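# Stack the on-edge magnet blocks flat in one pile

## Task

Take every magnet block from the row that is standing on its edge and lay each one flat, piled one on another, forming a single tidy stack on the bench that contains only those blocks; then release them and pull the grippers away.

## Robot and tools

Robot: two arms, left_arm and right_arm, each with six revolute joints and a parallel two-finger gripper. left_arm is mounted at (-0.039, +0.324, 0) m with base quaternion wxyz (+0.997, 0, 0, -0.078); right_arm is at (-0.002, -0.306, 0) m with quaternion wxyz (+0.996, 0, 0, +0.092). The names are labels only and do not match the sides of any picture.

Scene frame: origin on the tabletop midway between the arms, +z up, +x out across the table, +y toward left_arm. Gripper poses in results are given in this frame: end_effector_position in metres plus end_effector_quat_wxyz. That position is the point between the finger pads, roughly 1 cm short of the fingertips. The fingers extend along the gripper's +z axis and separate along its y axis. Reported hand positions may be a little off, worse when the arm is stretched far.

execute_actions takes "actions", a list holding zero or one item, and optional "pictures" (boolean; images are included unless set false).
- Empty list: commands nothing, just reports the state.
- Motion item: {"rows": [...], "steps": n}, with 1 to 15 rows and steps up to 15 (default 15). Each control step lasts 1/30 s and uses one row; if rows run out, the final row is held for the remaining steps.
- Wait item: {"steps": n} with no rows, n up to 300; it returns once n steps have elapsed since the previous result, and your own reply time counts toward them.
Every row is one flat list of 14 numbers covering both arms, always all 14 even if only one arm should move: left_arm's waist, shoulder, elbow, wrist pitch, wrist yaw, wrist roll, opening, then the same seven for right_arm. The joint values are absolute target angles in radians (the same quantities printed in Joint positions), not offsets. Stated ranges per arm: waist -2.618 to 3.054, shoulder 0.000 to 3.142, elbow 0.000 to 3.142, wrist pitch -1.571 to 1.571, wrist yaw -1.571 to 1.571, wrist roll -2.094 to 2.094. The true ends may sit up to 0.036 rad either side. A call is rejected outright (nothing sent) if a target exceeds a range end by more than 0.036 rad and is farther out than the joint's last reported angle. Targets beyond the true end are clipped there, and a "joint sent to its limit" line may appear, possibly referring to an earlier action; its absence does not prove there is more room. Opening is an absolute value from -1 (closed) to +1 (fully open).

Motion limits: each step, the target sent to a joint stays within a fixed lead of its measured angle: waist 0.202, shoulder 0.258, elbow 0.238, wrist pitch 0.573, wrist yaw and roll 0.522 rad. If the targets would place the gripper over 70 mm from where it now is, all of that arm's targets are pulled back proportionally. Far moves therefore need several calls. Between calls the arms keep heading to the last row sent, until everything nearly stops or a step is HELD; after that only a new action continues motion. Fingers still opening or closing carry on regardless.

Result lines: the state line "left_arm: ... | right_arm: ..." with gripper poses; Joint positions and Joint velocities, one block per arm with six joints (rad, rad/s) followed by finger pad gap (m, m/s; 0.094 m is fully open); grip_measured, the measured opening on the command scale (each gripper biased by up to about 1 mm, constant within a scene). "joint command not followed" means a clearance check altered or blocked joint targets on some steps, while the rest of the row was applied. HELD marks steps where your row was not wholly sent. MOTOR HOT appears from 75 °C; at 90 °C that arm is halted for 10 s (then that threshold is off for 5 minutes), and at 100 °C the arm and gripper go limp and drop; these are reported as OVER-TEMPERATURE FAULT. Holding loads heats motors, even while you are thinking.

Gripping: away from the ends of the scale, fingers are driven to where grip_measured equals your command. To hold something, command about 0.03 below the current grip_measured for a firm hold, less for a gentler one. Pad force tops out near 50 to 62 N (lower on some grippers, and much lower on parts under about 2 mm thick); first contact can spike harder.

zoom_image: {"camera": one of cam_high, cam_low, cam_left_wrist, cam_right_wrist, "region": [x0, y0, x1, y1]} in pixels of that camera's latest image, (0,0) top-left, at most 504 by 504 pixels. Image sizes: cam_high and cam_low 504x504, wrist cameras 616x616 fisheye. Calibration (intrinsics and T_world_to_cam) is supplied for each camera in the scene frame; fixed cameras may be off by a couple of degrees and several millimetres, and wrist camera poses follow from reported joint angles.

read_manual: optional "section" (only "licences"); returns licence texts, moves nothing.

Answering without any tool call also ends things.

Cautions: never let blocks or anything else leave the table. Keep the two arms from colliding or pressing on each other. Avoid dropping, slipping, slamming, striking or shoving hard. Brief external tugs on a held part or pushes on loose objects may occur. Wrist camera mounts add bulk near the gripper. Move smoothly and efficiently.

Each tool is called after "Request:" as name([rows], argument=value, ...), one row to a line, values as JSON.

## Session

Request:
execute_actions(actions=[])

Scene clock: 0.00 s of 6200.00 s.
left_arm: end_effector_position=(+0.1789, +0.1804, +0.1618) grip_measured=+1.000 end_effector_quat_wxyz=(+0.100, +0.504, +0.847, -0.138) | right_arm: end_effector_position=(+0.4886, -0.5775, +0.2745) grip_measured=+1.000 end_effector_quat_wxyz=(+0.265, -0.393, +0.641, -0.603)
Joint positions: left_arm=[-0.226  1.366  1.213 -1.257  0.303  0.667  0.094] | right_arm=[-0.645  1.775  1.254  0.388  0.143 -1.687  0.094]
Joint velocities: left_arm=[ 0.007 -0.017 -0.012 -0.037  0.051 -0.007  0.   ] | right_arm=[ 0.002 -0.022  0.002  0.051 -0.066 -0.022  0.   ]

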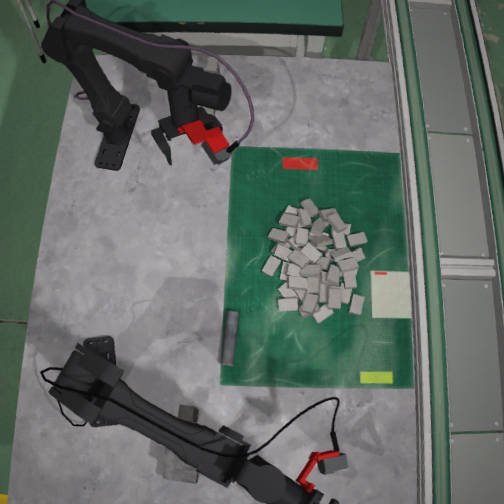

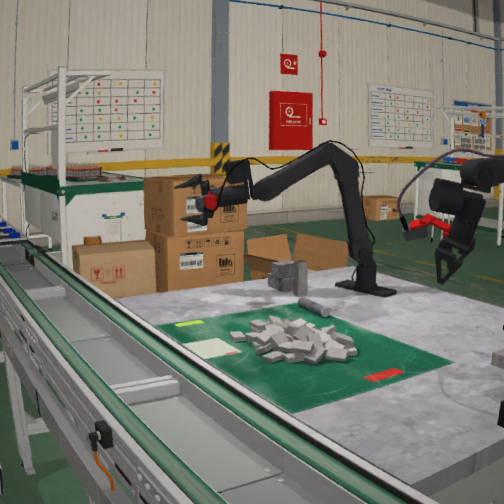

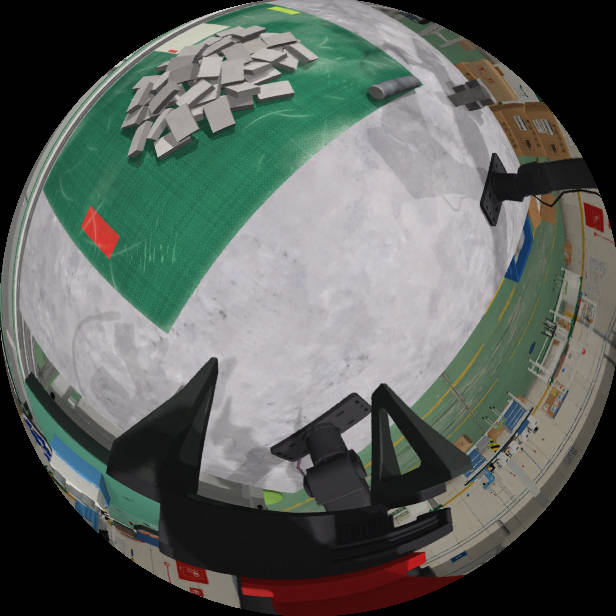

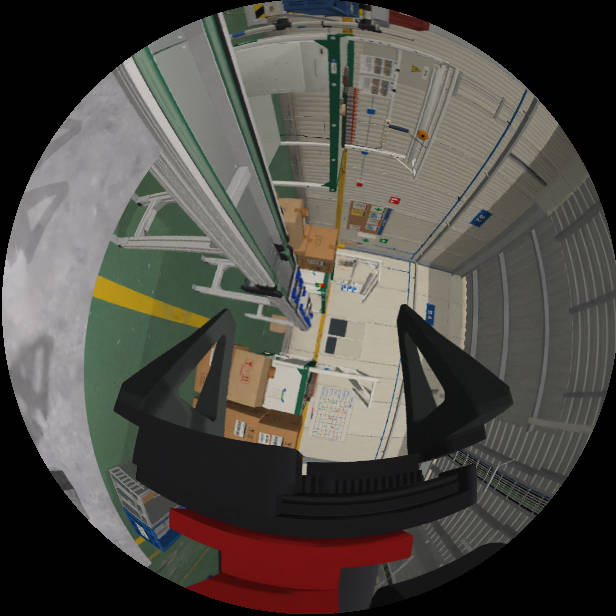

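Request:
zoom_image(camera="cam_low", region=[220, 240, 400, 370])

Request:
zoom_image(camera="cam_high", region=[40, 30, 280, 200])

Request:
zoom_image(camera="cam_high", region=[120, 290, 320, 504])

Request:
zoom_image(camera="cam_low", region=[404, 300, 504, 430])

Region (220, 240, 400, 370) of cam_low's 504x504 image, scaled by 2.800, with more detail than that image has.

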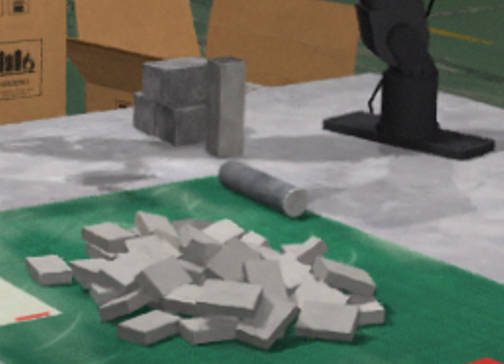

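Region (40, 30, 280, 200) of cam_high's 504x504 image, scaled by 2.100, with more detail than that image has; it fills the top 357 rows of this view, and the rest is white.

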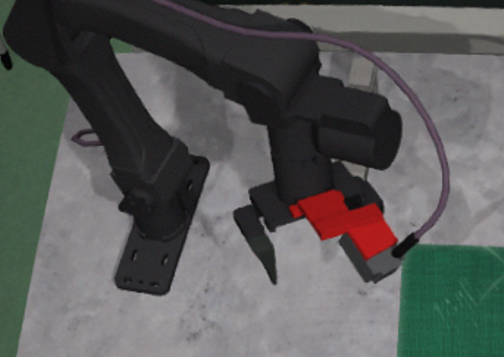

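Region (120, 290, 320, 504) of cam_high's 504x504 image, scaled by 2.355, with more detail than that image has; it fills the left 471 columns of this view, and the rest is white.

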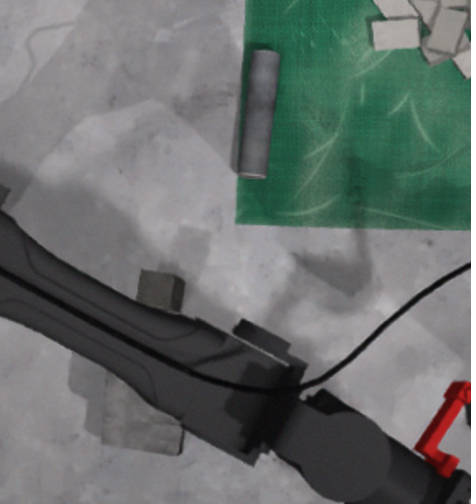

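Region (404, 300, 504, 430) of cam_low's 504x504 image, scaled by 3.877, with more detail than that image has; it fills the left 388 columns of this view, and the rest is white.

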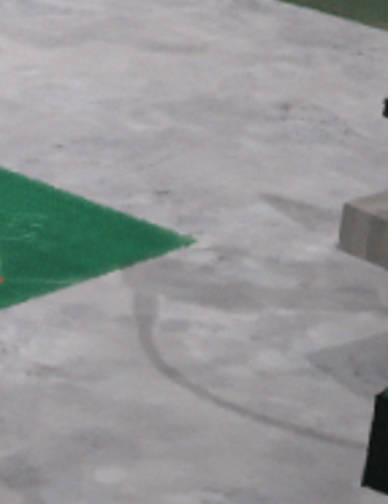

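Request:
execute_actions([
  {"rows":[[-0.9,1.1,1.0,-1.257,0,0,1,-0.645,1.2,1.0,0,0,-1.0,1]]},
], pictures=false)

Request:
execute_actions([
  {"rows":[[-0.9,1.1,1.0,-1.257,0,0,1,-0.645,0.3,0.4,0,0,0,1]]},
], pictures=false)

Request:
execute_actions([
  {"steps":40},
])

Request:
zoom_image(camera="cam_high", region=[160, 40, 260, 140])

Scene clock: 18.90 s of 6200.00 s.
left_arm: end_effector_position=(+0.0587, +0.1461, +0.1475) grip_measured=+1.000 end_effector_quat_wxyz=(+0.083, +0.512, +0.852, -0.063) | right_arm: end_effector_position=(+0.3721, -0.4940, +0.3497) grip_measured=+1.000 end_effector_quat_wxyz=(+0.480, -0.211, +0.718, -0.458)
Joint positions: left_arm=[-0.892  1.11   1.011 -1.265  0.029  0.032  0.094] | right_arm=[-0.645  1.185  1.01   0.053  0.015 -1.046  0.094]
Joint velocities: left_arm=[ 0.002  0.002 -0.002 -0.022 -0.139 -0.242  0.   ] | right_arm=[-0.007  0.085 -0.007 -0.33  -0.066  0.242  0.   ]
Steps of this call (steps 1 to 90: nothing new was sent; then 15.40 s passed at rest; steps 91 to 105: all 15 steps of this action). Readings (joint positions):
91: left_arm=[-0.251 1.339 1.185 -1.232 0.259 0.596] | right_arm=[-0.645 1.756 1.235 0.370 0.132 -1.636]
92: left_arm=[-0.310 1.280 1.120 -1.202 0.195 0.492] | right_arm=[-0.645 1.707 1.180 0.325 0.114 -1.563]
94: left_arm=[-0.460 1.165 1.030 -1.238 0.128 0.319] | right_arm=[-0.645 1.573 1.061 0.209 0.079 -1.394]
98: left_arm=[-0.749 1.110 1.011 -1.265 0.057 0.132] | right_arm=[-0.645 1.312 0.980 0.058 0.040 -1.183]
105: the state above

Scene clock: 19.40 s of 6200.00 s.
left_arm: end_effector_position=(+0.0612, +0.1475, +0.1474) grip_measured=+1.000 end_effector_quat_wxyz=(+0.086, +0.500, +0.860, -0.057) | right_arm: end_effector_position=(+0.2259, -0.4201, +0.3030) grip_measured=+1.000 end_effector_quat_wxyz=(+0.713, +0.133, +0.659, -0.198)
Joint positions: left_arm=[-0.892  1.11   1.011 -1.265  0.013  0.005  0.094] | right_arm=[-0.645  0.31   0.393  0.012  0.008 -0.071  0.094]
Joint velocities: left_arm=[ 0.002  0.007 -0.027 -0.007 -0.022  0.022  0.   ] | right_arm=[ 0.002 -0.007 -0.007 -0.022 -0.007  0.447  0.   ]
Steps of this call (steps 1 to 15: all 15 steps of this action). Readings (joint positions):
1: left_arm=[-0.892 1.110 1.011 -1.265 0.025 0.026] | right_arm=[-0.645 1.162 0.980 0.064 0.013 -0.974]
2: left_arm=[-0.892 1.110 1.011 -1.265 0.022 0.022] | right_arm=[-0.645 1.097 0.904 0.067 0.013 -0.876]
4: left_arm=[-0.892 1.110 1.011 -1.265 0.018 0.015] | right_arm=[-0.645 0.924 0.736 0.050 0.011 -0.684]
8: left_arm=[-0.892 1.110 1.011 -1.265 0.015 0.009] | right_arm=[-0.645 0.563 0.445 0.018 0.010 -0.319]
15: the state above

Scene clock: 20.73 s of 6200.00 s.
left_arm: end_effector_position=(+0.0613, +0.1476, +0.1474) grip_measured=+1.000 end_effector_quat_wxyz=(+0.087, +0.500, +0.860, -0.057) | right_arm: end_effector_position=(+0.2260, -0.4201, +0.3028) grip_measured=+1.000 end_effector_quat_wxyz=(+0.719, +0.155, +0.655, -0.174)
Joint positions: left_arm=[-0.892  1.11   1.011 -1.265  0.012  0.004  0.094] | right_arm=[-0.645  0.31   0.393  0.011  0.008 -0.006  0.094]
Joint velocities: left_arm=[ 0.007  0.007  0.022 -0.007  0.007 -0.007  0.   ] | right_arm=[-0.012 -0.007 -0.002 -0.007 -0.022  0.007  0.   ]
Steps of this call (steps 1 to 30: the robot went on to your last target; steps 31 to 40: nothing new was sent). Readings (joint positions):
1: left_arm=[-0.892 1.110 1.011 -1.265 0.013 0.005] | right_arm=[-0.645 0.310 0.393 0.012 0.008 -0.058]
2: left_arm=[-0.892 1.110 1.011 -1.265 0.013 0.005] | right_arm=[-0.645 0.310 0.393 0.011 0.008 -0.048]
4: left_arm=[-0.892 1.110 1.011 -1.265 0.012 0.005] | right_arm=[-0.645 0.310 0.393 0.011 0.008 -0.033]
8: left_arm=[-0.892 1.110 1.011 -1.265 0.012 0.004] | right_arm=[-0.645 0.310 0.393 0.011 0.008 -0.017]
40: the state above
All arms were judged still, so your last target was given up. Only a new action makes them travel on or press farther. Fingers that are still opening or closing keep moving.
camera_calibration (this result's frames):
cam_left_wrist: T_world_to_cam=[[-0.698056, -0.710025, 0.0926336, 0.125921], [-0.615326, 0.660988, 0.429498, -0.0799356], [-0.366185, 0.242814, -0.898304, 0.232049], [0, 0, 0, 1]] pos_world=[0.123686, 0.0858992, 0.231118]
cam_right_wrist: T_world_to_cam=[[-0.407667, -0.909785, -0.0780902, -0.263547], [-0.537753, 0.308317, -0.784706, 0.503643], [0.73799, -0.277905, -0.61493, 0.0154259], [0, 0, 0, 1]] pos_world=[0.152012, -0.390766, 0.384117]

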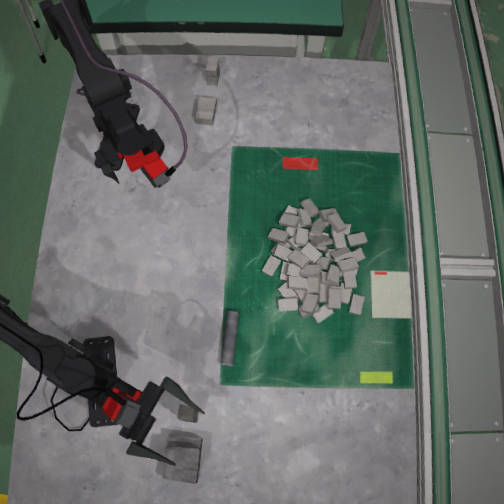

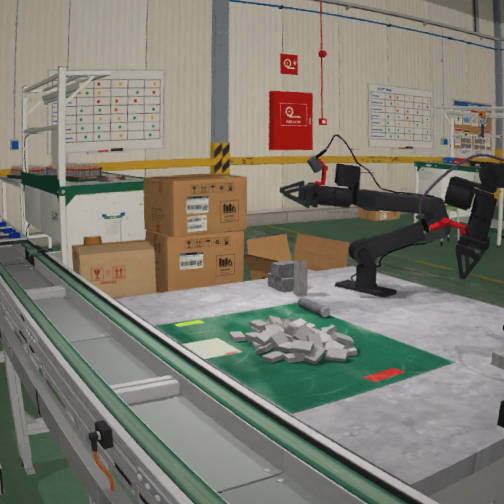

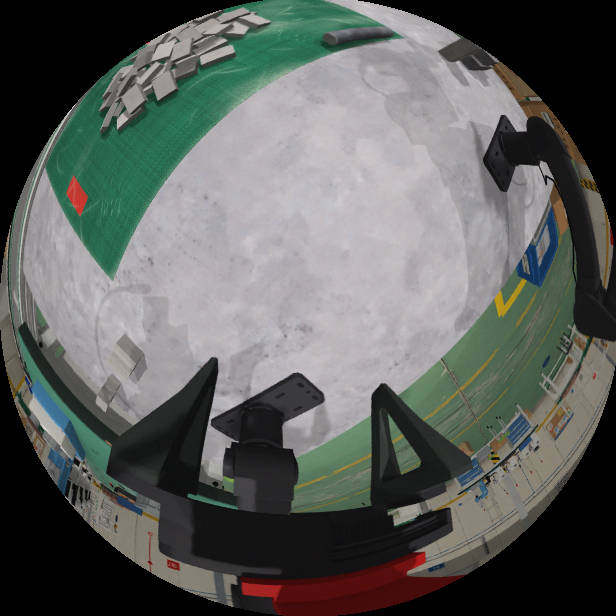

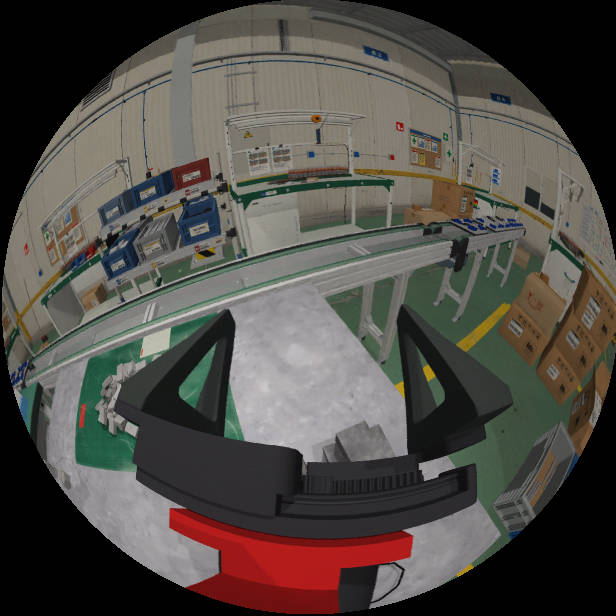

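Region (160, 40, 260, 140) of cam_high's 504x504 image, scaled by 5.040, with more detail than that image has.

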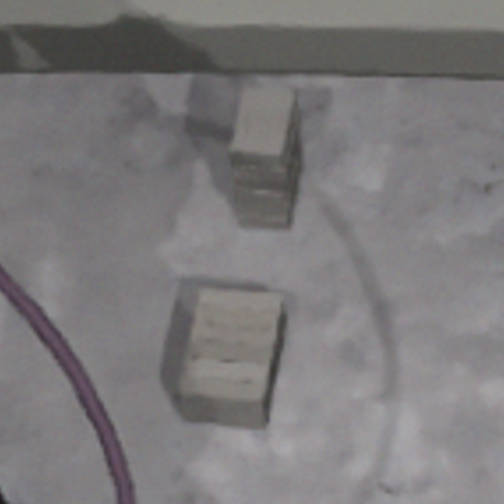

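Request:
execute_actions([
  {"rows":[[0.423,1.2,1.07,-1.3,0,0.39,1,-0.645,0.3,0.4,0,0,0,1]]},
], pictures=false)

Request:
execute_actions([
  {"rows":[[0.423,1.436,1.07,-1.205,0,0.39,1,-0.645,0.3,0.4,0,0,0,1]]},
], pictures=false)

Request:
execute_actions([
  {"steps":15},
])

Scene clock: 54.77 s of 6200.00 s.
left_arm: end_effector_position=(+0.1691, +0.3184, +0.1389) grip_measured=+1.000 end_effector_quat_wxyz=(+0.065, +0.199, +0.978, +0.010) | right_arm: end_effector_position=(+0.2260, -0.4200, +0.3028) grip_measured=+1.000 end_effector_quat_wxyz=(+0.719, +0.155, +0.655, -0.174)
Joint positions: left_arm=[ 0.125  1.202  1.043 -1.281  0.003  0.372  0.094] | right_arm=[-0.645  0.31   0.393  0.011  0.008 -0.006  0.094]
Joint velocities: left_arm=[ 2.029 -0.007  0.007 -0.007 -0.007  0.168  0.   ] | right_arm=[-0.007 -0.012 -0.002  0.037 -0.037  0.007  0.   ]
Steps of this call (steps 1 to 90: nothing new was sent; then 30.53 s passed at rest; steps 91 to 105: all 15 steps of this action). Readings (joint positions):
91: left_arm=[-0.865 1.118 1.016 -1.271 0.023 0.058] | right_arm=[-0.645 0.310 0.393 0.011 0.008 -0.006]
92: left_arm=[-0.800 1.136 1.027 -1.281 0.027 0.126] | right_arm=[-0.645 0.310 0.393 0.011 0.008 -0.006]
94: left_arm=[-0.658 1.177 1.042 -1.281 0.021 0.220] | right_arm=[-0.645 0.310 0.393 0.011 0.008 -0.006]
98: left_arm=[-0.374 1.202 1.043 -1.281 0.011 0.318] | right_arm=[-0.645 0.310 0.393 0.011 0.008 -0.006]
105: the state above

Scene clock: 55.27 s of 6200.00 s.
left_arm: end_effector_position=(+0.1813, +0.3868, +0.0945) grip_measured=+1.000 end_effector_quat_wxyz=(-0.021, +0.059, +0.998, -0.003) | right_arm: end_effector_position=(+0.2260, -0.4200, +0.3028) grip_measured=+1.000 end_effector_quat_wxyz=(+0.719, +0.155, +0.655, -0.174)
Joint positions: left_arm=[ 0.422  1.459  1.066 -1.22  -0.008  0.384  0.094] | right_arm=[-0.645  0.31   0.393  0.011  0.008 -0.006  0.094]
Joint velocities: left_arm=[ 0.002  0.002 -0.002 -0.037  0.037  0.007  0.   ] | right_arm=[ 0.012 -0.027  0.012  0.051  0.007  0.007  0.   ]
Steps of this call (steps 1 to 15: all 15 steps of this action). Readings (joint positions):
1: left_arm=[0.196 1.223 1.047 -1.283 0.002 0.374] | right_arm=[-0.645 0.310 0.393 0.011 0.008 -0.006]
2: left_arm=[0.266 1.270 1.060 -1.279 0.003 0.377] | right_arm=[-0.645 0.310 0.393 0.011 0.008 -0.006]
4: left_arm=[0.375 1.384 1.066 -1.239 -0.002 0.378] | right_arm=[-0.645 0.310 0.393 0.011 0.008 -0.006]
8: left_arm=[0.422 1.462 1.066 -1.221 -0.009 0.380] | right_arm=[-0.645 0.310 0.393 0.011 0.008 -0.006]
15: the state above

Scene clock: 55.77 s of 6200.00 s.
left_arm: end_effector_position=(+0.1813, +0.3868, +0.0945) grip_measured=+1.000 end_effector_quat_wxyz=(-0.021, +0.059, +0.998, -0.003) | right_arm: end_effector_position=(+0.2260, -0.4200, +0.3028) grip_measured=+1.000 end_effector_quat_wxyz=(+0.719, +0.155, +0.655, -0.174)
Joint positions: left_arm=[ 0.422  1.459  1.066 -1.22  -0.008  0.385  0.094] | right_arm=[-0.645  0.31   0.393  0.011  0.008 -0.006  0.094]
Joint velocities: left_arm=[ 0.012 -0.017 -0.017  0.037 -0.022  0.007  0.   ] | right_arm=[-0.007 -0.022 -0.007  0.051 -0.022 -0.022  0.   ]
Steps of this call (steps 1 to 15: the robot went on to your last target). Readings (joint positions):
1: left_arm=[0.422 1.459 1.066 -1.220 -0.008 0.384] | right_arm=[-0.645 0.310 0.393 0.011 0.008 -0.006]
2: left_arm=[0.422 1.459 1.066 -1.220 -0.008 0.384] | right_arm=[-0.645 0.310 0.393 0.011 0.008 -0.006]
4: left_arm=[0.422 1.459 1.066 -1.220 -0.008 0.384] | right_arm=[-0.645 0.310 0.393 0.011 0.008 -0.006]
8: left_arm=[0.422 1.459 1.066 -1.220 -0.008 0.385] | right_arm=[-0.645 0.310 0.393 0.011 0.008 -0.006]
15: the state above
All arms were judged still, so your last target was given up. Only a new action makes them travel on or press farther. Fingers that are still opening or closing keep moving.
camera_calibration (this result's frames):
cam_left_wrist: T_world_to_cam=[[0.168875, -0.985437, 0.0198931, 0.340748], [-0.765812, -0.118479, 0.632056, 0.1682], [-0.620494, -0.121973, -0.774667, 0.345877], [0, 0, 0, 1]] pos_world=[0.28588, 0.397901, 0.15485]
cam_right_wrist: T_world_to_cam=[[-0.407323, -0.909943, -0.0780544, -0.263634], [-0.537882, 0.308087, -0.784707, 0.503574], [0.738086, -0.277645, -0.614933, 0.0155088], [0, 0, 0, 1]] pos_world=[0.152033, -0.390731, 0.384117]

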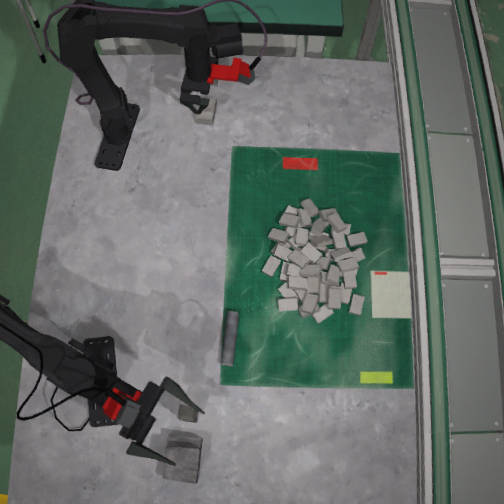

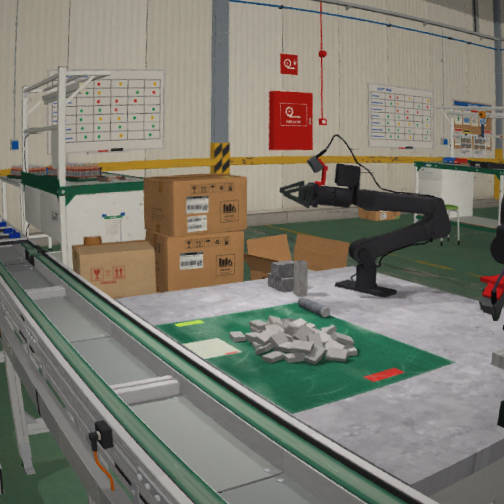

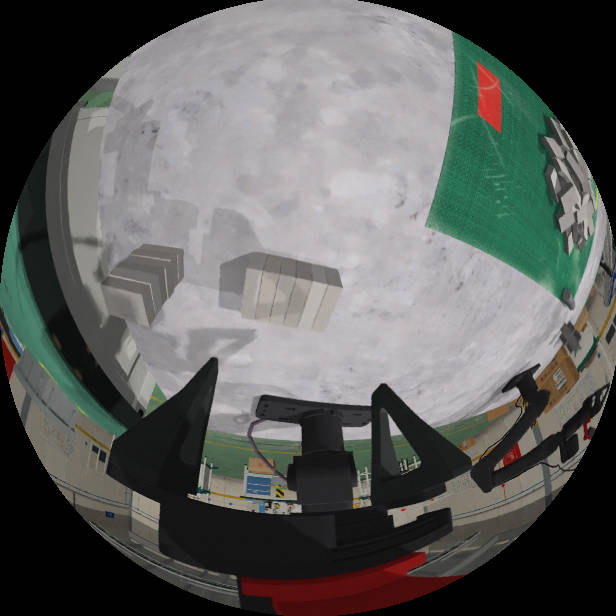

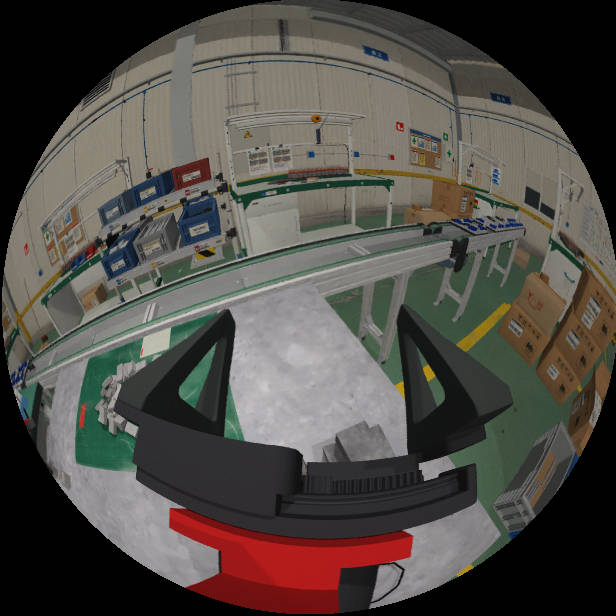

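Request:
execute_actions([
  {"rows":[[0.43,1.46,1.03,-1.15,0,0.42,0.7,-0.645,0.3,0.4,0,0,0,1],[0.44,1.47,1.0,-1.1,0,0.42,0.7,-0.645,0.3,0.4,0,0,0,1],[0.445,1.47,0.97,-1.06,0,0.42,0.7,-0.645,0.3,0.4,0,0,0,1],[0.45,1.48,0.94,-1.02,0,0.42,0.7,-0.645,0.3,0.4,0,0,0,1],[0.45,1.481,0.906,-0.98,0,0.42,0.7,-0.645,0.3,0.4,0,0,0,1]]},
])

Scene clock: 67.13 s of 6200.00 s.
left_arm: end_effector_position=(+0.1812, +0.3909, +0.0517) grip_measured=+0.703 end_effector_quat_wxyz=(-0.009, +0.065, +0.998, +0.001) | right_arm: end_effector_position=(+0.2260, -0.4200, +0.3028) grip_measured=+1.000 end_effector_quat_wxyz=(+0.719, +0.155, +0.655, -0.174)
Joint positions: left_arm=[ 0.439  1.478  0.909 -1.017 -0.008  0.414  0.08 ] | right_arm=[-0.645  0.31   0.393  0.011  0.008 -0.006  0.094]
Joint velocities: left_arm=[-0.012  0.007 -0.017  0.095 -0.022 -0.022  0.   ] | right_arm=[ 0.012  0.007 -0.002  0.007 -0.11  -0.022  0.   ]
Steps of this call (steps 1 to 90: nothing new was sent; then 7.87 s passed at rest; steps 91 to 105: all 15 steps of this action). Readings (joint positions):
91: left_arm=[0.422 1.459 1.064 -1.215 -0.008 0.389] | right_arm=[-0.645 0.310 0.393 0.011 0.008 -0.006]
92: left_arm=[0.422 1.459 1.055 -1.199 -0.008 0.394] | right_arm=[-0.645 0.310 0.393 0.011 0.008 -0.006]
94: left_arm=[0.428 1.459 1.014 -1.146 -0.008 0.402] | right_arm=[-0.645 0.310 0.393 0.011 0.008 -0.006]
98: left_arm=[0.439 1.471 0.921 -1.066 -0.008 0.409] | right_arm=[-0.645 0.310 0.393 0.011 0.008 -0.006]
105: the state above
camera_calibration (this result's frames):
cam_left_wrist: T_world_to_cam=[[0.157123, -0.987411, 0.0182004, 0.348639], [-0.782953, -0.113314, 0.611673, 0.197807], [-0.601911, -0.110358, -0.790901, 0.306109], [0, 0, 0, 1]] pos_world=[0.284346, 0.400446, 0.114763]
cam_right_wrist: T_world_to_cam=[[-0.407323, -0.909943, -0.0780544, -0.263634], [-0.537882, 0.308087, -0.784707, 0.503574], [0.738086, -0.277645, -0.614933, 0.0155088], [0, 0, 0, 1]] pos_world=[0.152033, -0.390731, 0.384117]

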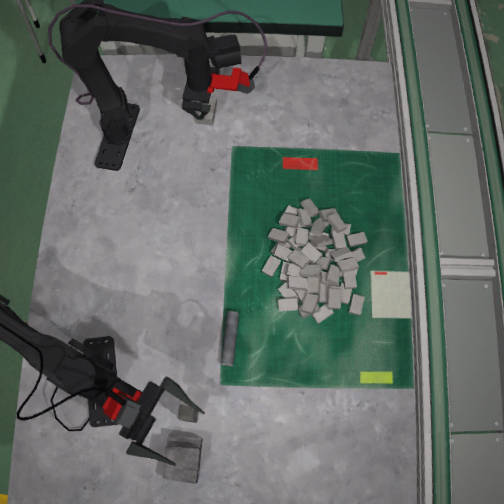

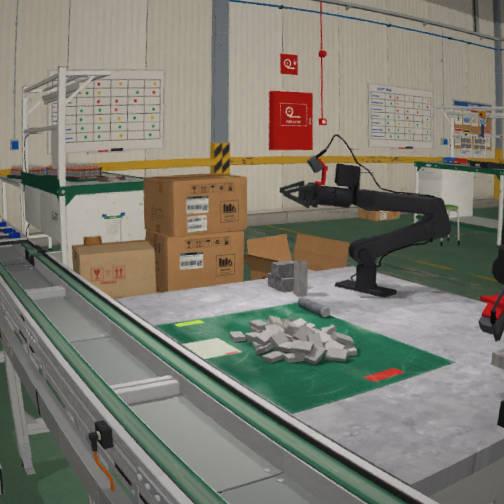

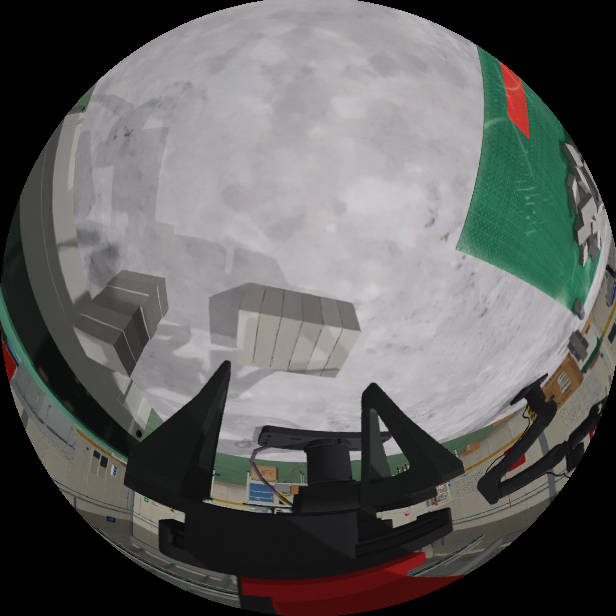

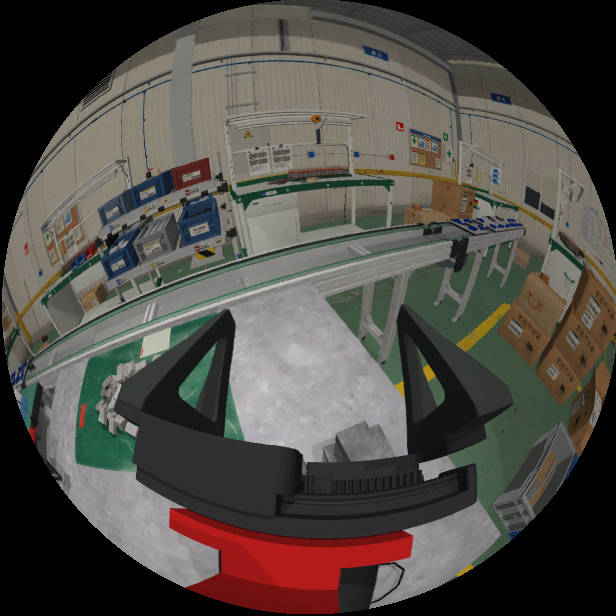

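Request:
execute_actions([
  {"rows":[[0.468,1.481,0.906,-0.97,0,0.44,0.7,-0.645,0.3,0.4,0,0,0,1],[0.468,1.481,0.906,-0.96,0,0.44,0.7,-0.645,0.3,0.4,0,0,0,1],[0.468,1.49,0.89,-0.93,0,0.44,0.7,-0.645,0.3,0.4,0,0,0,1],[0.468,1.5,0.875,-0.9,0,0.44,0.7,-0.645,0.3,0.4,0,0,0,1],[0.468,1.51,0.86,-0.87,0,0.44,0.7,-0.645,0.3,0.4,0,0,0,1],[0.468,1.52,0.845,-0.84,0,0.44,0.7,-0.645,0.3,0.4,0,0,0,1],[0.468,1.53,0.83,-0.815,0,0.44,0.7,-0.645,0.3,0.4,0,0,0,1],[0.468,1.539,0.812,-0.815,0,0.44,0.7,-0.645,0.3,0.4,0,0,0,1]]},
], pictures=false)

Request:
execute_actions([
  {"steps":12},
])

Scene clock: 77.57 s of 6200.00 s.
left_arm: end_effector_position=(+0.1830, +0.3958, +0.0181) grip_measured=+0.703 end_effector_quat_wxyz=(-0.003, +0.066, +0.998, +0.003) | right_arm: end_effector_position=(+0.2260, -0.4200, +0.3028) grip_measured=+1.000 end_effector_quat_wxyz=(+0.719, +0.155, +0.655, -0.174)
Joint positions: left_arm=[ 0.458  1.535  0.818 -0.858 -0.007  0.434  0.08 ] | right_arm=[-0.645  0.31   0.393  0.011  0.008 -0.006  0.094]
Joint velocities: left_arm=[ 0.007 -0.002 -0.007  0.183  0.081  0.022  0.   ] | right_arm=[ 0.027 -0.007  0.002 -0.022 -0.037 -0.081  0.   ]
Steps of this call (steps 1 to 30: the robot went on to your last target; steps 31 to 90: nothing new was sent; then 6.93 s passed at rest; steps 91 to 105: all 15 steps of this action). Readings (joint positions):
91: left_arm=[0.441 1.478 0.909 -1.002 -0.007 0.418] | right_arm=[-0.645 0.310 0.393 0.011 0.008 -0.006]
92: left_arm=[0.446 1.478 0.909 -1.000 -0.007 0.421] | right_arm=[-0.645 0.310 0.393 0.011 0.008 -0.006]
94: left_arm=[0.455 1.478 0.907 -0.983 -0.007 0.426] | right_arm=[-0.645 0.310 0.393 0.011 0.008 -0.006]
98: left_arm=[0.458 1.500 0.865 -0.900 -0.007 0.431] | right_arm=[-0.645 0.310 0.393 0.011 0.008 -0.006]
105: the state above

Scene clock: 77.97 s of 6200.00 s.
left_arm: end_effector_position=(+0.1875, +0.3972, +0.0181) grip_measured=+0.703 end_effector_quat_wxyz=(+0.006, +0.066, +0.998, +0.006) | right_arm: end_effector_position=(+0.2260, -0.4200, +0.3028) grip_measured=+1.000 end_effector_quat_wxyz=(+0.719, +0.155, +0.655, -0.174)
Joint positions: left_arm=[ 0.458  1.535  0.818 -0.838 -0.007  0.435  0.08 ] | right_arm=[-0.645  0.31   0.393  0.011  0.008 -0.006  0.094]
Joint velocities: left_arm=[ 0.002 -0.017 -0.007  0.007 -0.081  0.007  0.   ] | right_arm=[-0.002 -0.002 -0.002 -0.037  0.037  0.081  0.   ]
Steps of this call (steps 1 to 12: the robot went on to your last target). Readings (joint positions):
1: left_arm=[0.458 1.535 0.818 -0.853 -0.007 0.434] | right_arm=[-0.645 0.310 0.393 0.011 0.008 -0.006]
2: left_arm=[0.458 1.535 0.818 -0.850 -0.007 0.434] | right_arm=[-0.645 0.310 0.393 0.011 0.008 -0.006]
4: left_arm=[0.458 1.535 0.818 -0.845 -0.007 0.435] | right_arm=[-0.645 0.310 0.393 0.011 0.008 -0.006]
8: left_arm=[0.458 1.535 0.818 -0.840 -0.007 0.435] | right_arm=[-0.645 0.310 0.393 0.011 0.008 -0.006]
12: the state above
camera_calibration (this result's frames):
cam_left_wrist: T_world_to_cam=[[0.154005, -0.987958, 0.0148793, 0.355278], [-0.800608, -0.115947, 0.587863, 0.228737], [-0.579059, -0.102447, -0.808823, 0.276958], [0, 0, 0, 1]] pos_world=[0.288789, 0.405895, 0.0842579]
cam_right_wrist: T_world_to_cam=[[-0.407323, -0.909943, -0.0780544, -0.263634], [-0.537882, 0.308087, -0.784707, 0.503574], [0.738086, -0.277645, -0.614933, 0.0155088], [0, 0, 0, 1]] pos_world=[0.152033, -0.390731, 0.384117]

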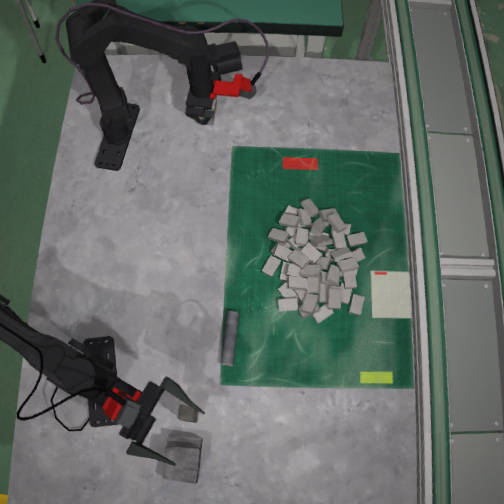

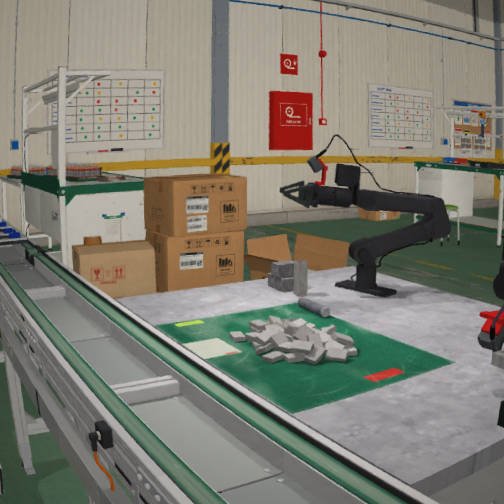

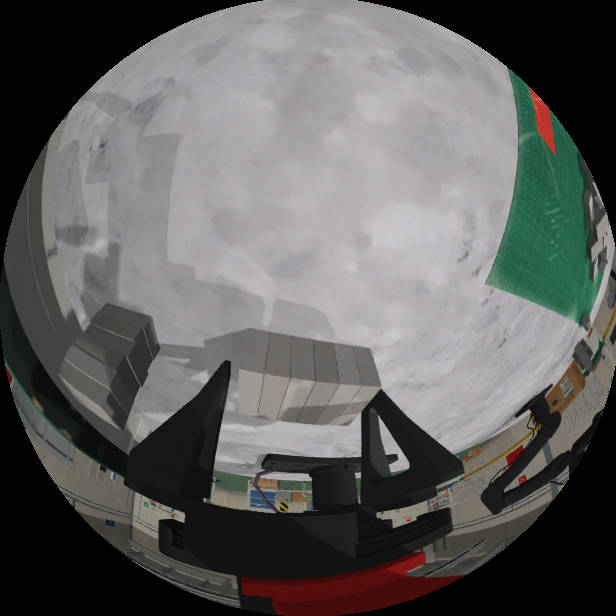

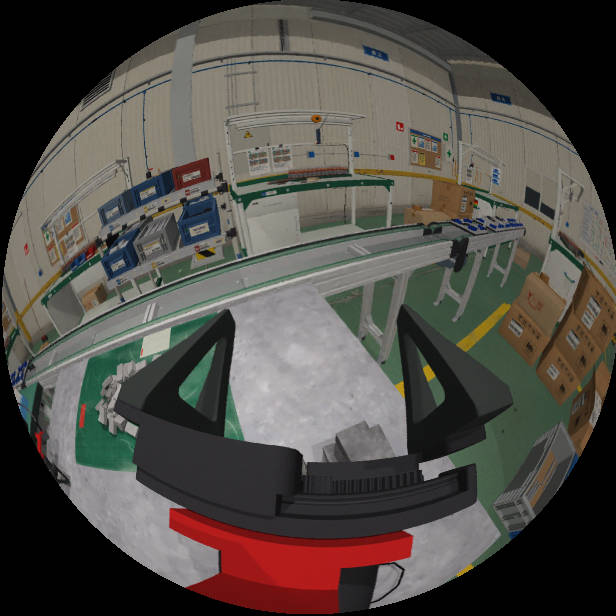

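Slightly lower, then close.

Request:
execute_actions([
  {"rows":[[0.468,1.545,0.8,-0.815,0,0.44,0.65,-0.645,0.3,0.4,0,0,0,1],[0.468,1.545,0.8,-0.815,0,0.44,0.6,-0.645,0.3,0.4,0,0,0,1],[0.468,1.545,0.8,-0.815,0,0.44,0.55,-0.645,0.3,0.4,0,0,0,1],[0.468,1.545,0.8,-0.815,0,0.44,0.5,-0.645,0.3,0.4,0,0,0,1],[0.468,1.545,0.8,-0.815,0,0.44,0.46,-0.645,0.3,0.4,0,0,0,1],[0.468,1.545,0.8,-0.815,0,0.44,0.42,-0.645,0.3,0.4,0,0,0,1],[0.468,1.545,0.8,-0.815,0,0.44,0.38,-0.645,0.3,0.4,0,0,0,1],[0.468,1.545,0.8,-0.815,0,0.44,0.34,-0.645,0.3,0.4,0,0,0,1],[0.468,1.545,0.8,-0.815,0,0.44,0.3,-0.645,0.3,0.4,0,0,0,1]]},
])

Scene clock: 86.27 s of 6200.00 s.
left_arm: end_effector_position=(+0.1878, +0.3970, +0.0182) grip_measured=+0.373 end_effector_quat_wxyz=(+0.006, +0.067, +0.998, +0.005) | right_arm: end_effector_position=(+0.2260, -0.4200, +0.3028) grip_measured=+1.000 end_effector_quat_wxyz=(+0.719, +0.155, +0.655, -0.174)
Joint positions: left_arm=[ 0.458  1.535  0.818 -0.838 -0.006  0.436  0.065] | right_arm=[-0.645  0.31   0.393  0.011  0.008 -0.006  0.094]
Joint velocities: left_arm=[0.007 0.002 0.012 0.007 0.095 0.051 0.   ] | right_arm=[-0.027  0.007  0.012 -0.007  0.051  0.022  0.   ]
Steps of this call (steps 1 to 30: the robot went on to your last target; steps 31 to 90: nothing new was sent; then 4.80 s passed at rest; steps 91 to 105: all 15 steps of this action). Readings (joint positions):
91: left_arm=[0.458 1.535 0.818 -0.838 -0.007 0.435] | right_arm=[-0.645 0.310 0.393 0.011 0.008 -0.006]
92: left_arm=[0.458 1.535 0.818 -0.838 -0.007 0.435] | right_arm=[-0.645 0.310 0.393 0.011 0.008 -0.006]
94: left_arm=[0.458 1.535 0.818 -0.838 -0.007 0.435] | right_arm=[-0.645 0.310 0.393 0.011 0.008 -0.006]
98: left_arm=[0.458 1.535 0.818 -0.838 -0.006 0.436] | right_arm=[-0.645 0.310 0.393 0.011 0.008 -0.006]
105: the state above
camera_calibration (this result's frames):
cam_left_wrist: T_world_to_cam=[[0.153211, -0.98806, 0.0162651, 0.355202], [-0.801388, -0.114601, 0.587063, 0.228549], [-0.57819, -0.102979, -0.809378, 0.277148], [0, 0, 0, 1]] pos_world=[0.28898, 0.405693, 0.0843672]
cam_right_wrist: T_world_to_cam=[[-0.407323, -0.909943, -0.0780544, -0.263634], [-0.537882, 0.308087, -0.784707, 0.503574], [0.738086, -0.277645, -0.614933, 0.0155088], [0, 0, 0, 1]] pos_world=[0.152033, -0.390731, 0.384117]

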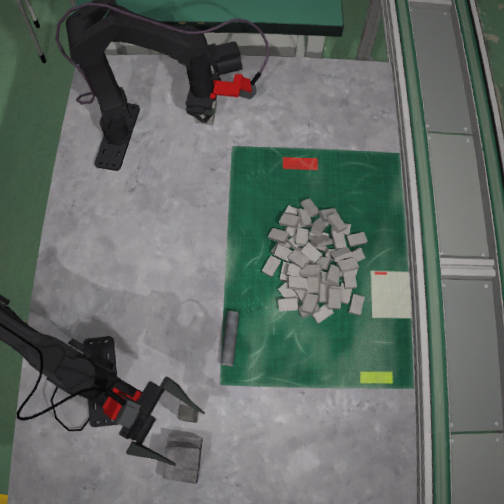

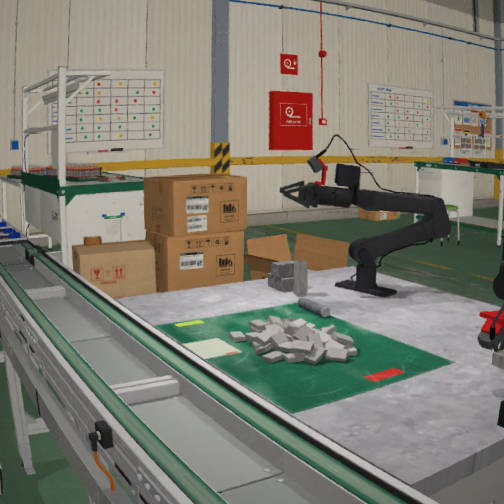

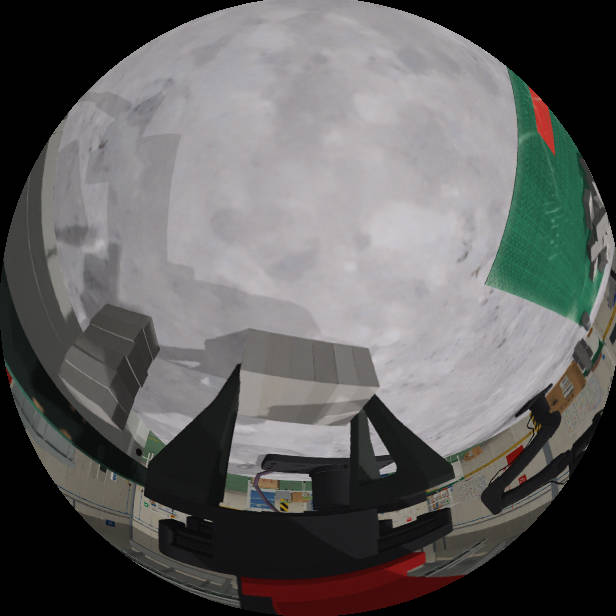

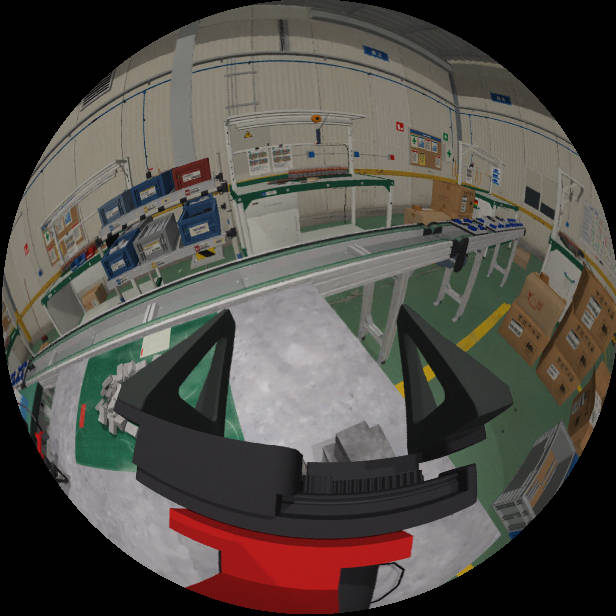

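Request:
execute_actions([
  {"rows":[[0.46,1.525,0.85,-0.86,0,0.44,0.32,-0.645,0.3,0.4,0,0,0,1],[0.46,1.51,0.875,-0.9,0,0.44,0.32,-0.645,0.3,0.4,0,0,0,1],[0.46,1.5,0.9,-0.94,0,0.44,0.32,-0.645,0.3,0.4,0,0,0,1],[0.46,1.49,0.93,-0.98,0,0.44,0.32,-0.645,0.3,0.4,0,0,0,1],[0.46,1.48,0.96,-1.02,0,0.44,0.32,-0.645,0.3,0.4,0,0,0,1],[0.46,1.47,0.99,-1.06,0,0.44,0.32,-0.645,0.3,0.4,0,0,0,1],[0.45,1.46,1.02,-1.1,0,0.44,0.32,-0.645,0.3,0.4,0,0,0,1],[0.43,1.45,1.05,-1.13,0,0.44,0.32,-0.645,0.3,0.4,0,0,0,1],[0.4,1.44,1.08,-1.15,0,0.44,0.32,-0.645,0.3,0.4,0,0,0,1],[0.36,1.43,1.09,-1.15,0,0.44,0.32,-0.645,0.3,0.4,0,0,0,1],[0.3,1.42,1.09,-1.15,0,0.44,0.32,-0.645,0.3,0.4,0,0,0,1]]},
], pictures=false)

Request:
execute_actions([
  {"rows":[[0.2,1.38,1.05,-1.05,0,0.5,0.32,-0.5,0.3,0.4,-0.1,0,0,1],[0.1,1.34,1.0,-0.9,0,0.6,0.32,-0.3,0.3,0.4,-0.2,0,0,1],[-0.1,1.3,0.95,-0.7,0,0.7,0.32,0,0.3,0.4,-0.4,0,0,1],[-0.6,1.15,0.75,-0.2,0,1.0,0.32,0.3,0.3,0.4,-0.7,0,0,1]]},
])

Scene clock: 112.03 s of 6200.00 s.
left_arm: end_effector_position=(+0.2193, +0.3630, +0.0975) grip_measured=+0.373 end_effector_quat_wxyz=(+0.048, +0.145, +0.988, +0.014) | right_arm: end_effector_position=(+0.2260, -0.4200, +0.3028) grip_measured=+1.000 end_effector_quat_wxyz=(+0.719, +0.155, +0.655, -0.174)
Joint positions: left_arm=[ 0.302  1.446  1.063 -1.088  0.002  0.438  0.065] | right_arm=[-0.645  0.31   0.393  0.011  0.008 -0.006  0.094]
Joint velocities: left_arm=[-0.252 -0.09   0.037 -0.139  0.212 -0.037  0.001] | right_arm=[-0.022  0.002 -0.002 -0.007  0.022  0.007  0.   ]
Steps of this call (steps 1 to 15: the robot went on to your last target; steps 16 to 90: nothing new was sent; then 22.27 s passed at rest; steps 91 to 105: all 15 steps of this action). Readings (joint positions):
91: left_arm=[0.458 1.535 0.818 -0.838 -0.006 0.436] | right_arm=[-0.645 0.310 0.393 0.011 0.008 -0.006]
92: left_arm=[0.458 1.535 0.821 -0.842 -0.006 0.436] | right_arm=[-0.645 0.310 0.393 0.011 0.008 -0.006]
94: left_arm=[0.458 1.535 0.839 -0.879 -0.006 0.436] | right_arm=[-0.645 0.310 0.393 0.011 0.008 -0.006]
98: left_arm=[0.456 1.523 0.937 -1.006 -0.006 0.436] | right_arm=[-0.645 0.310 0.393 0.011 0.008 -0.006]
105: the state above

Scene clock: 112.53 s of 6200.00 s.
left_arm: end_effector_position=(+0.2268, +0.1303, +0.1127) grip_measured=+0.374 end_effector_quat_wxyz=(+0.329, +0.667, +0.666, +0.058) | right_arm: end_effector_position=(+0.1951, -0.2094, +0.1505) grip_measured=+1.000 end_effector_quat_wxyz=(+0.478, -0.196, +0.849, +0.109)
Joint positions: left_arm=[-0.487  1.214  0.733 -0.409 -0.019  0.936  0.065] | right_arm=[ 0.263  0.31   0.395 -0.632 -0.004 -0.004  0.094]
Joint velocities: left_arm=[-1.59   0.002 -0.007  0.725 -0.066  0.33   0.   ] | right_arm=[ 0.867  0.002 -0.007 -0.33  -0.139 -0.022  0.   ]
Steps of this call (steps 1 to 15: all 15 steps of this action). Readings (joint positions):
1: left_arm=[0.286 1.441 1.061 -1.089 0.001 0.444] | right_arm=[-0.626 0.310 0.393 0.004 0.015 -0.005]
2: left_arm=[0.251 1.430 1.046 -1.073 -0.019 0.465] | right_arm=[-0.569 0.310 0.393 -0.016 0.018 -0.005]
4: left_arm=[0.132 1.362 0.952 -0.933 -0.041 0.581] | right_arm=[-0.433 0.310 0.395 -0.127 0.011 -0.005]
8: left_arm=[-0.117 1.216 0.761 -0.641 -0.014 0.795] | right_arm=[-0.201 0.310 0.395 -0.410 0.009 -0.004]
15: the state above
camera_calibration (this result's frames):
cam_left_wrist: T_world_to_cam=[[-0.857907, -0.353322, -0.37304, 0.274757], [-0.407826, 0.909881, 0.07612, 0.00855308], [0.312527, 0.217439, -0.924688, 0.118005], [0, 0, 0, 1]] pos_world=[0.202325, 0.0636367, 0.210962]
cam_right_wrist: T_world_to_cam=[[0.425479, -0.900025, -0.0944599, -0.254426], [-0.883562, -0.390576, -0.258397, 0.14451], [0.19567, 0.193404, -0.96141, 0.25982], [0, 0, 0, 1]] pos_world=[0.185097, -0.222798, 0.263101]

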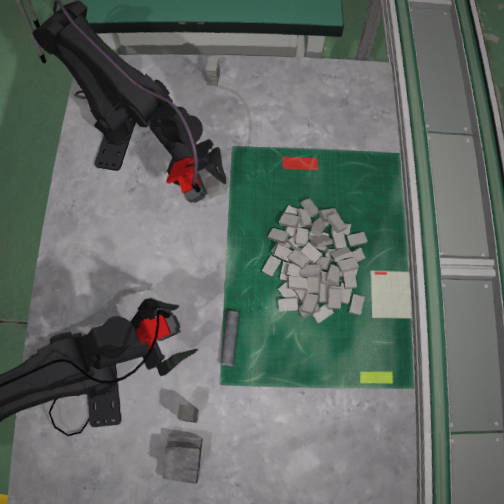

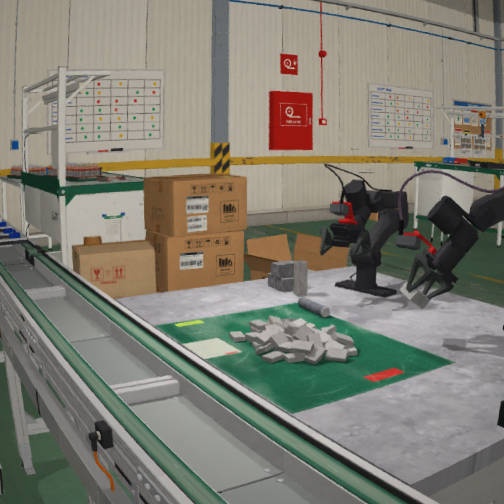

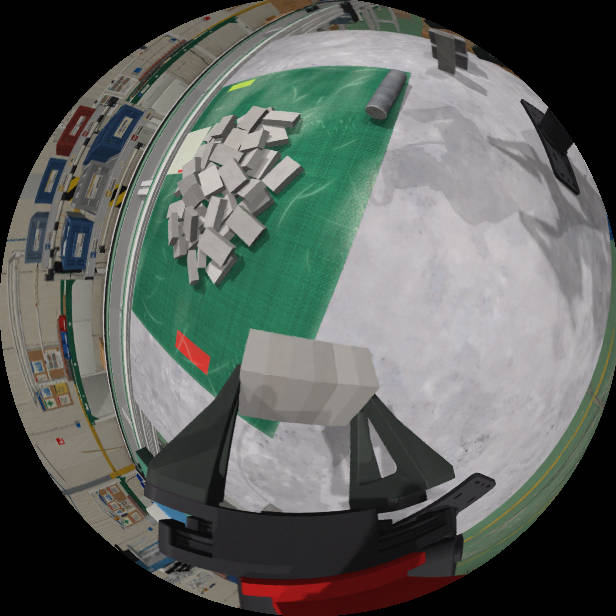

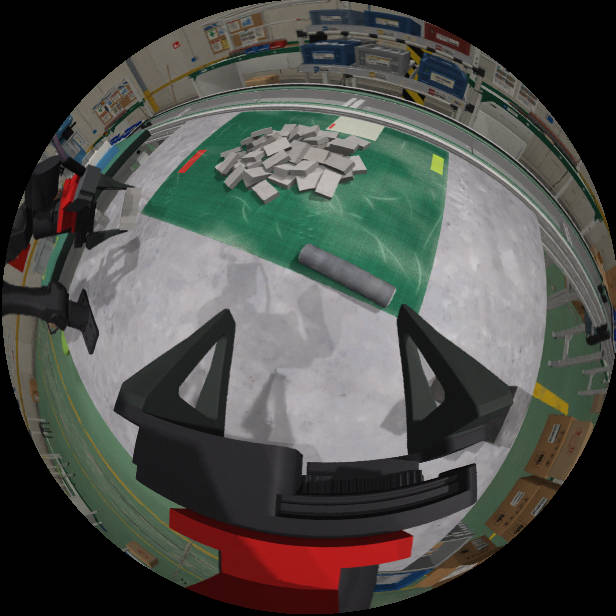

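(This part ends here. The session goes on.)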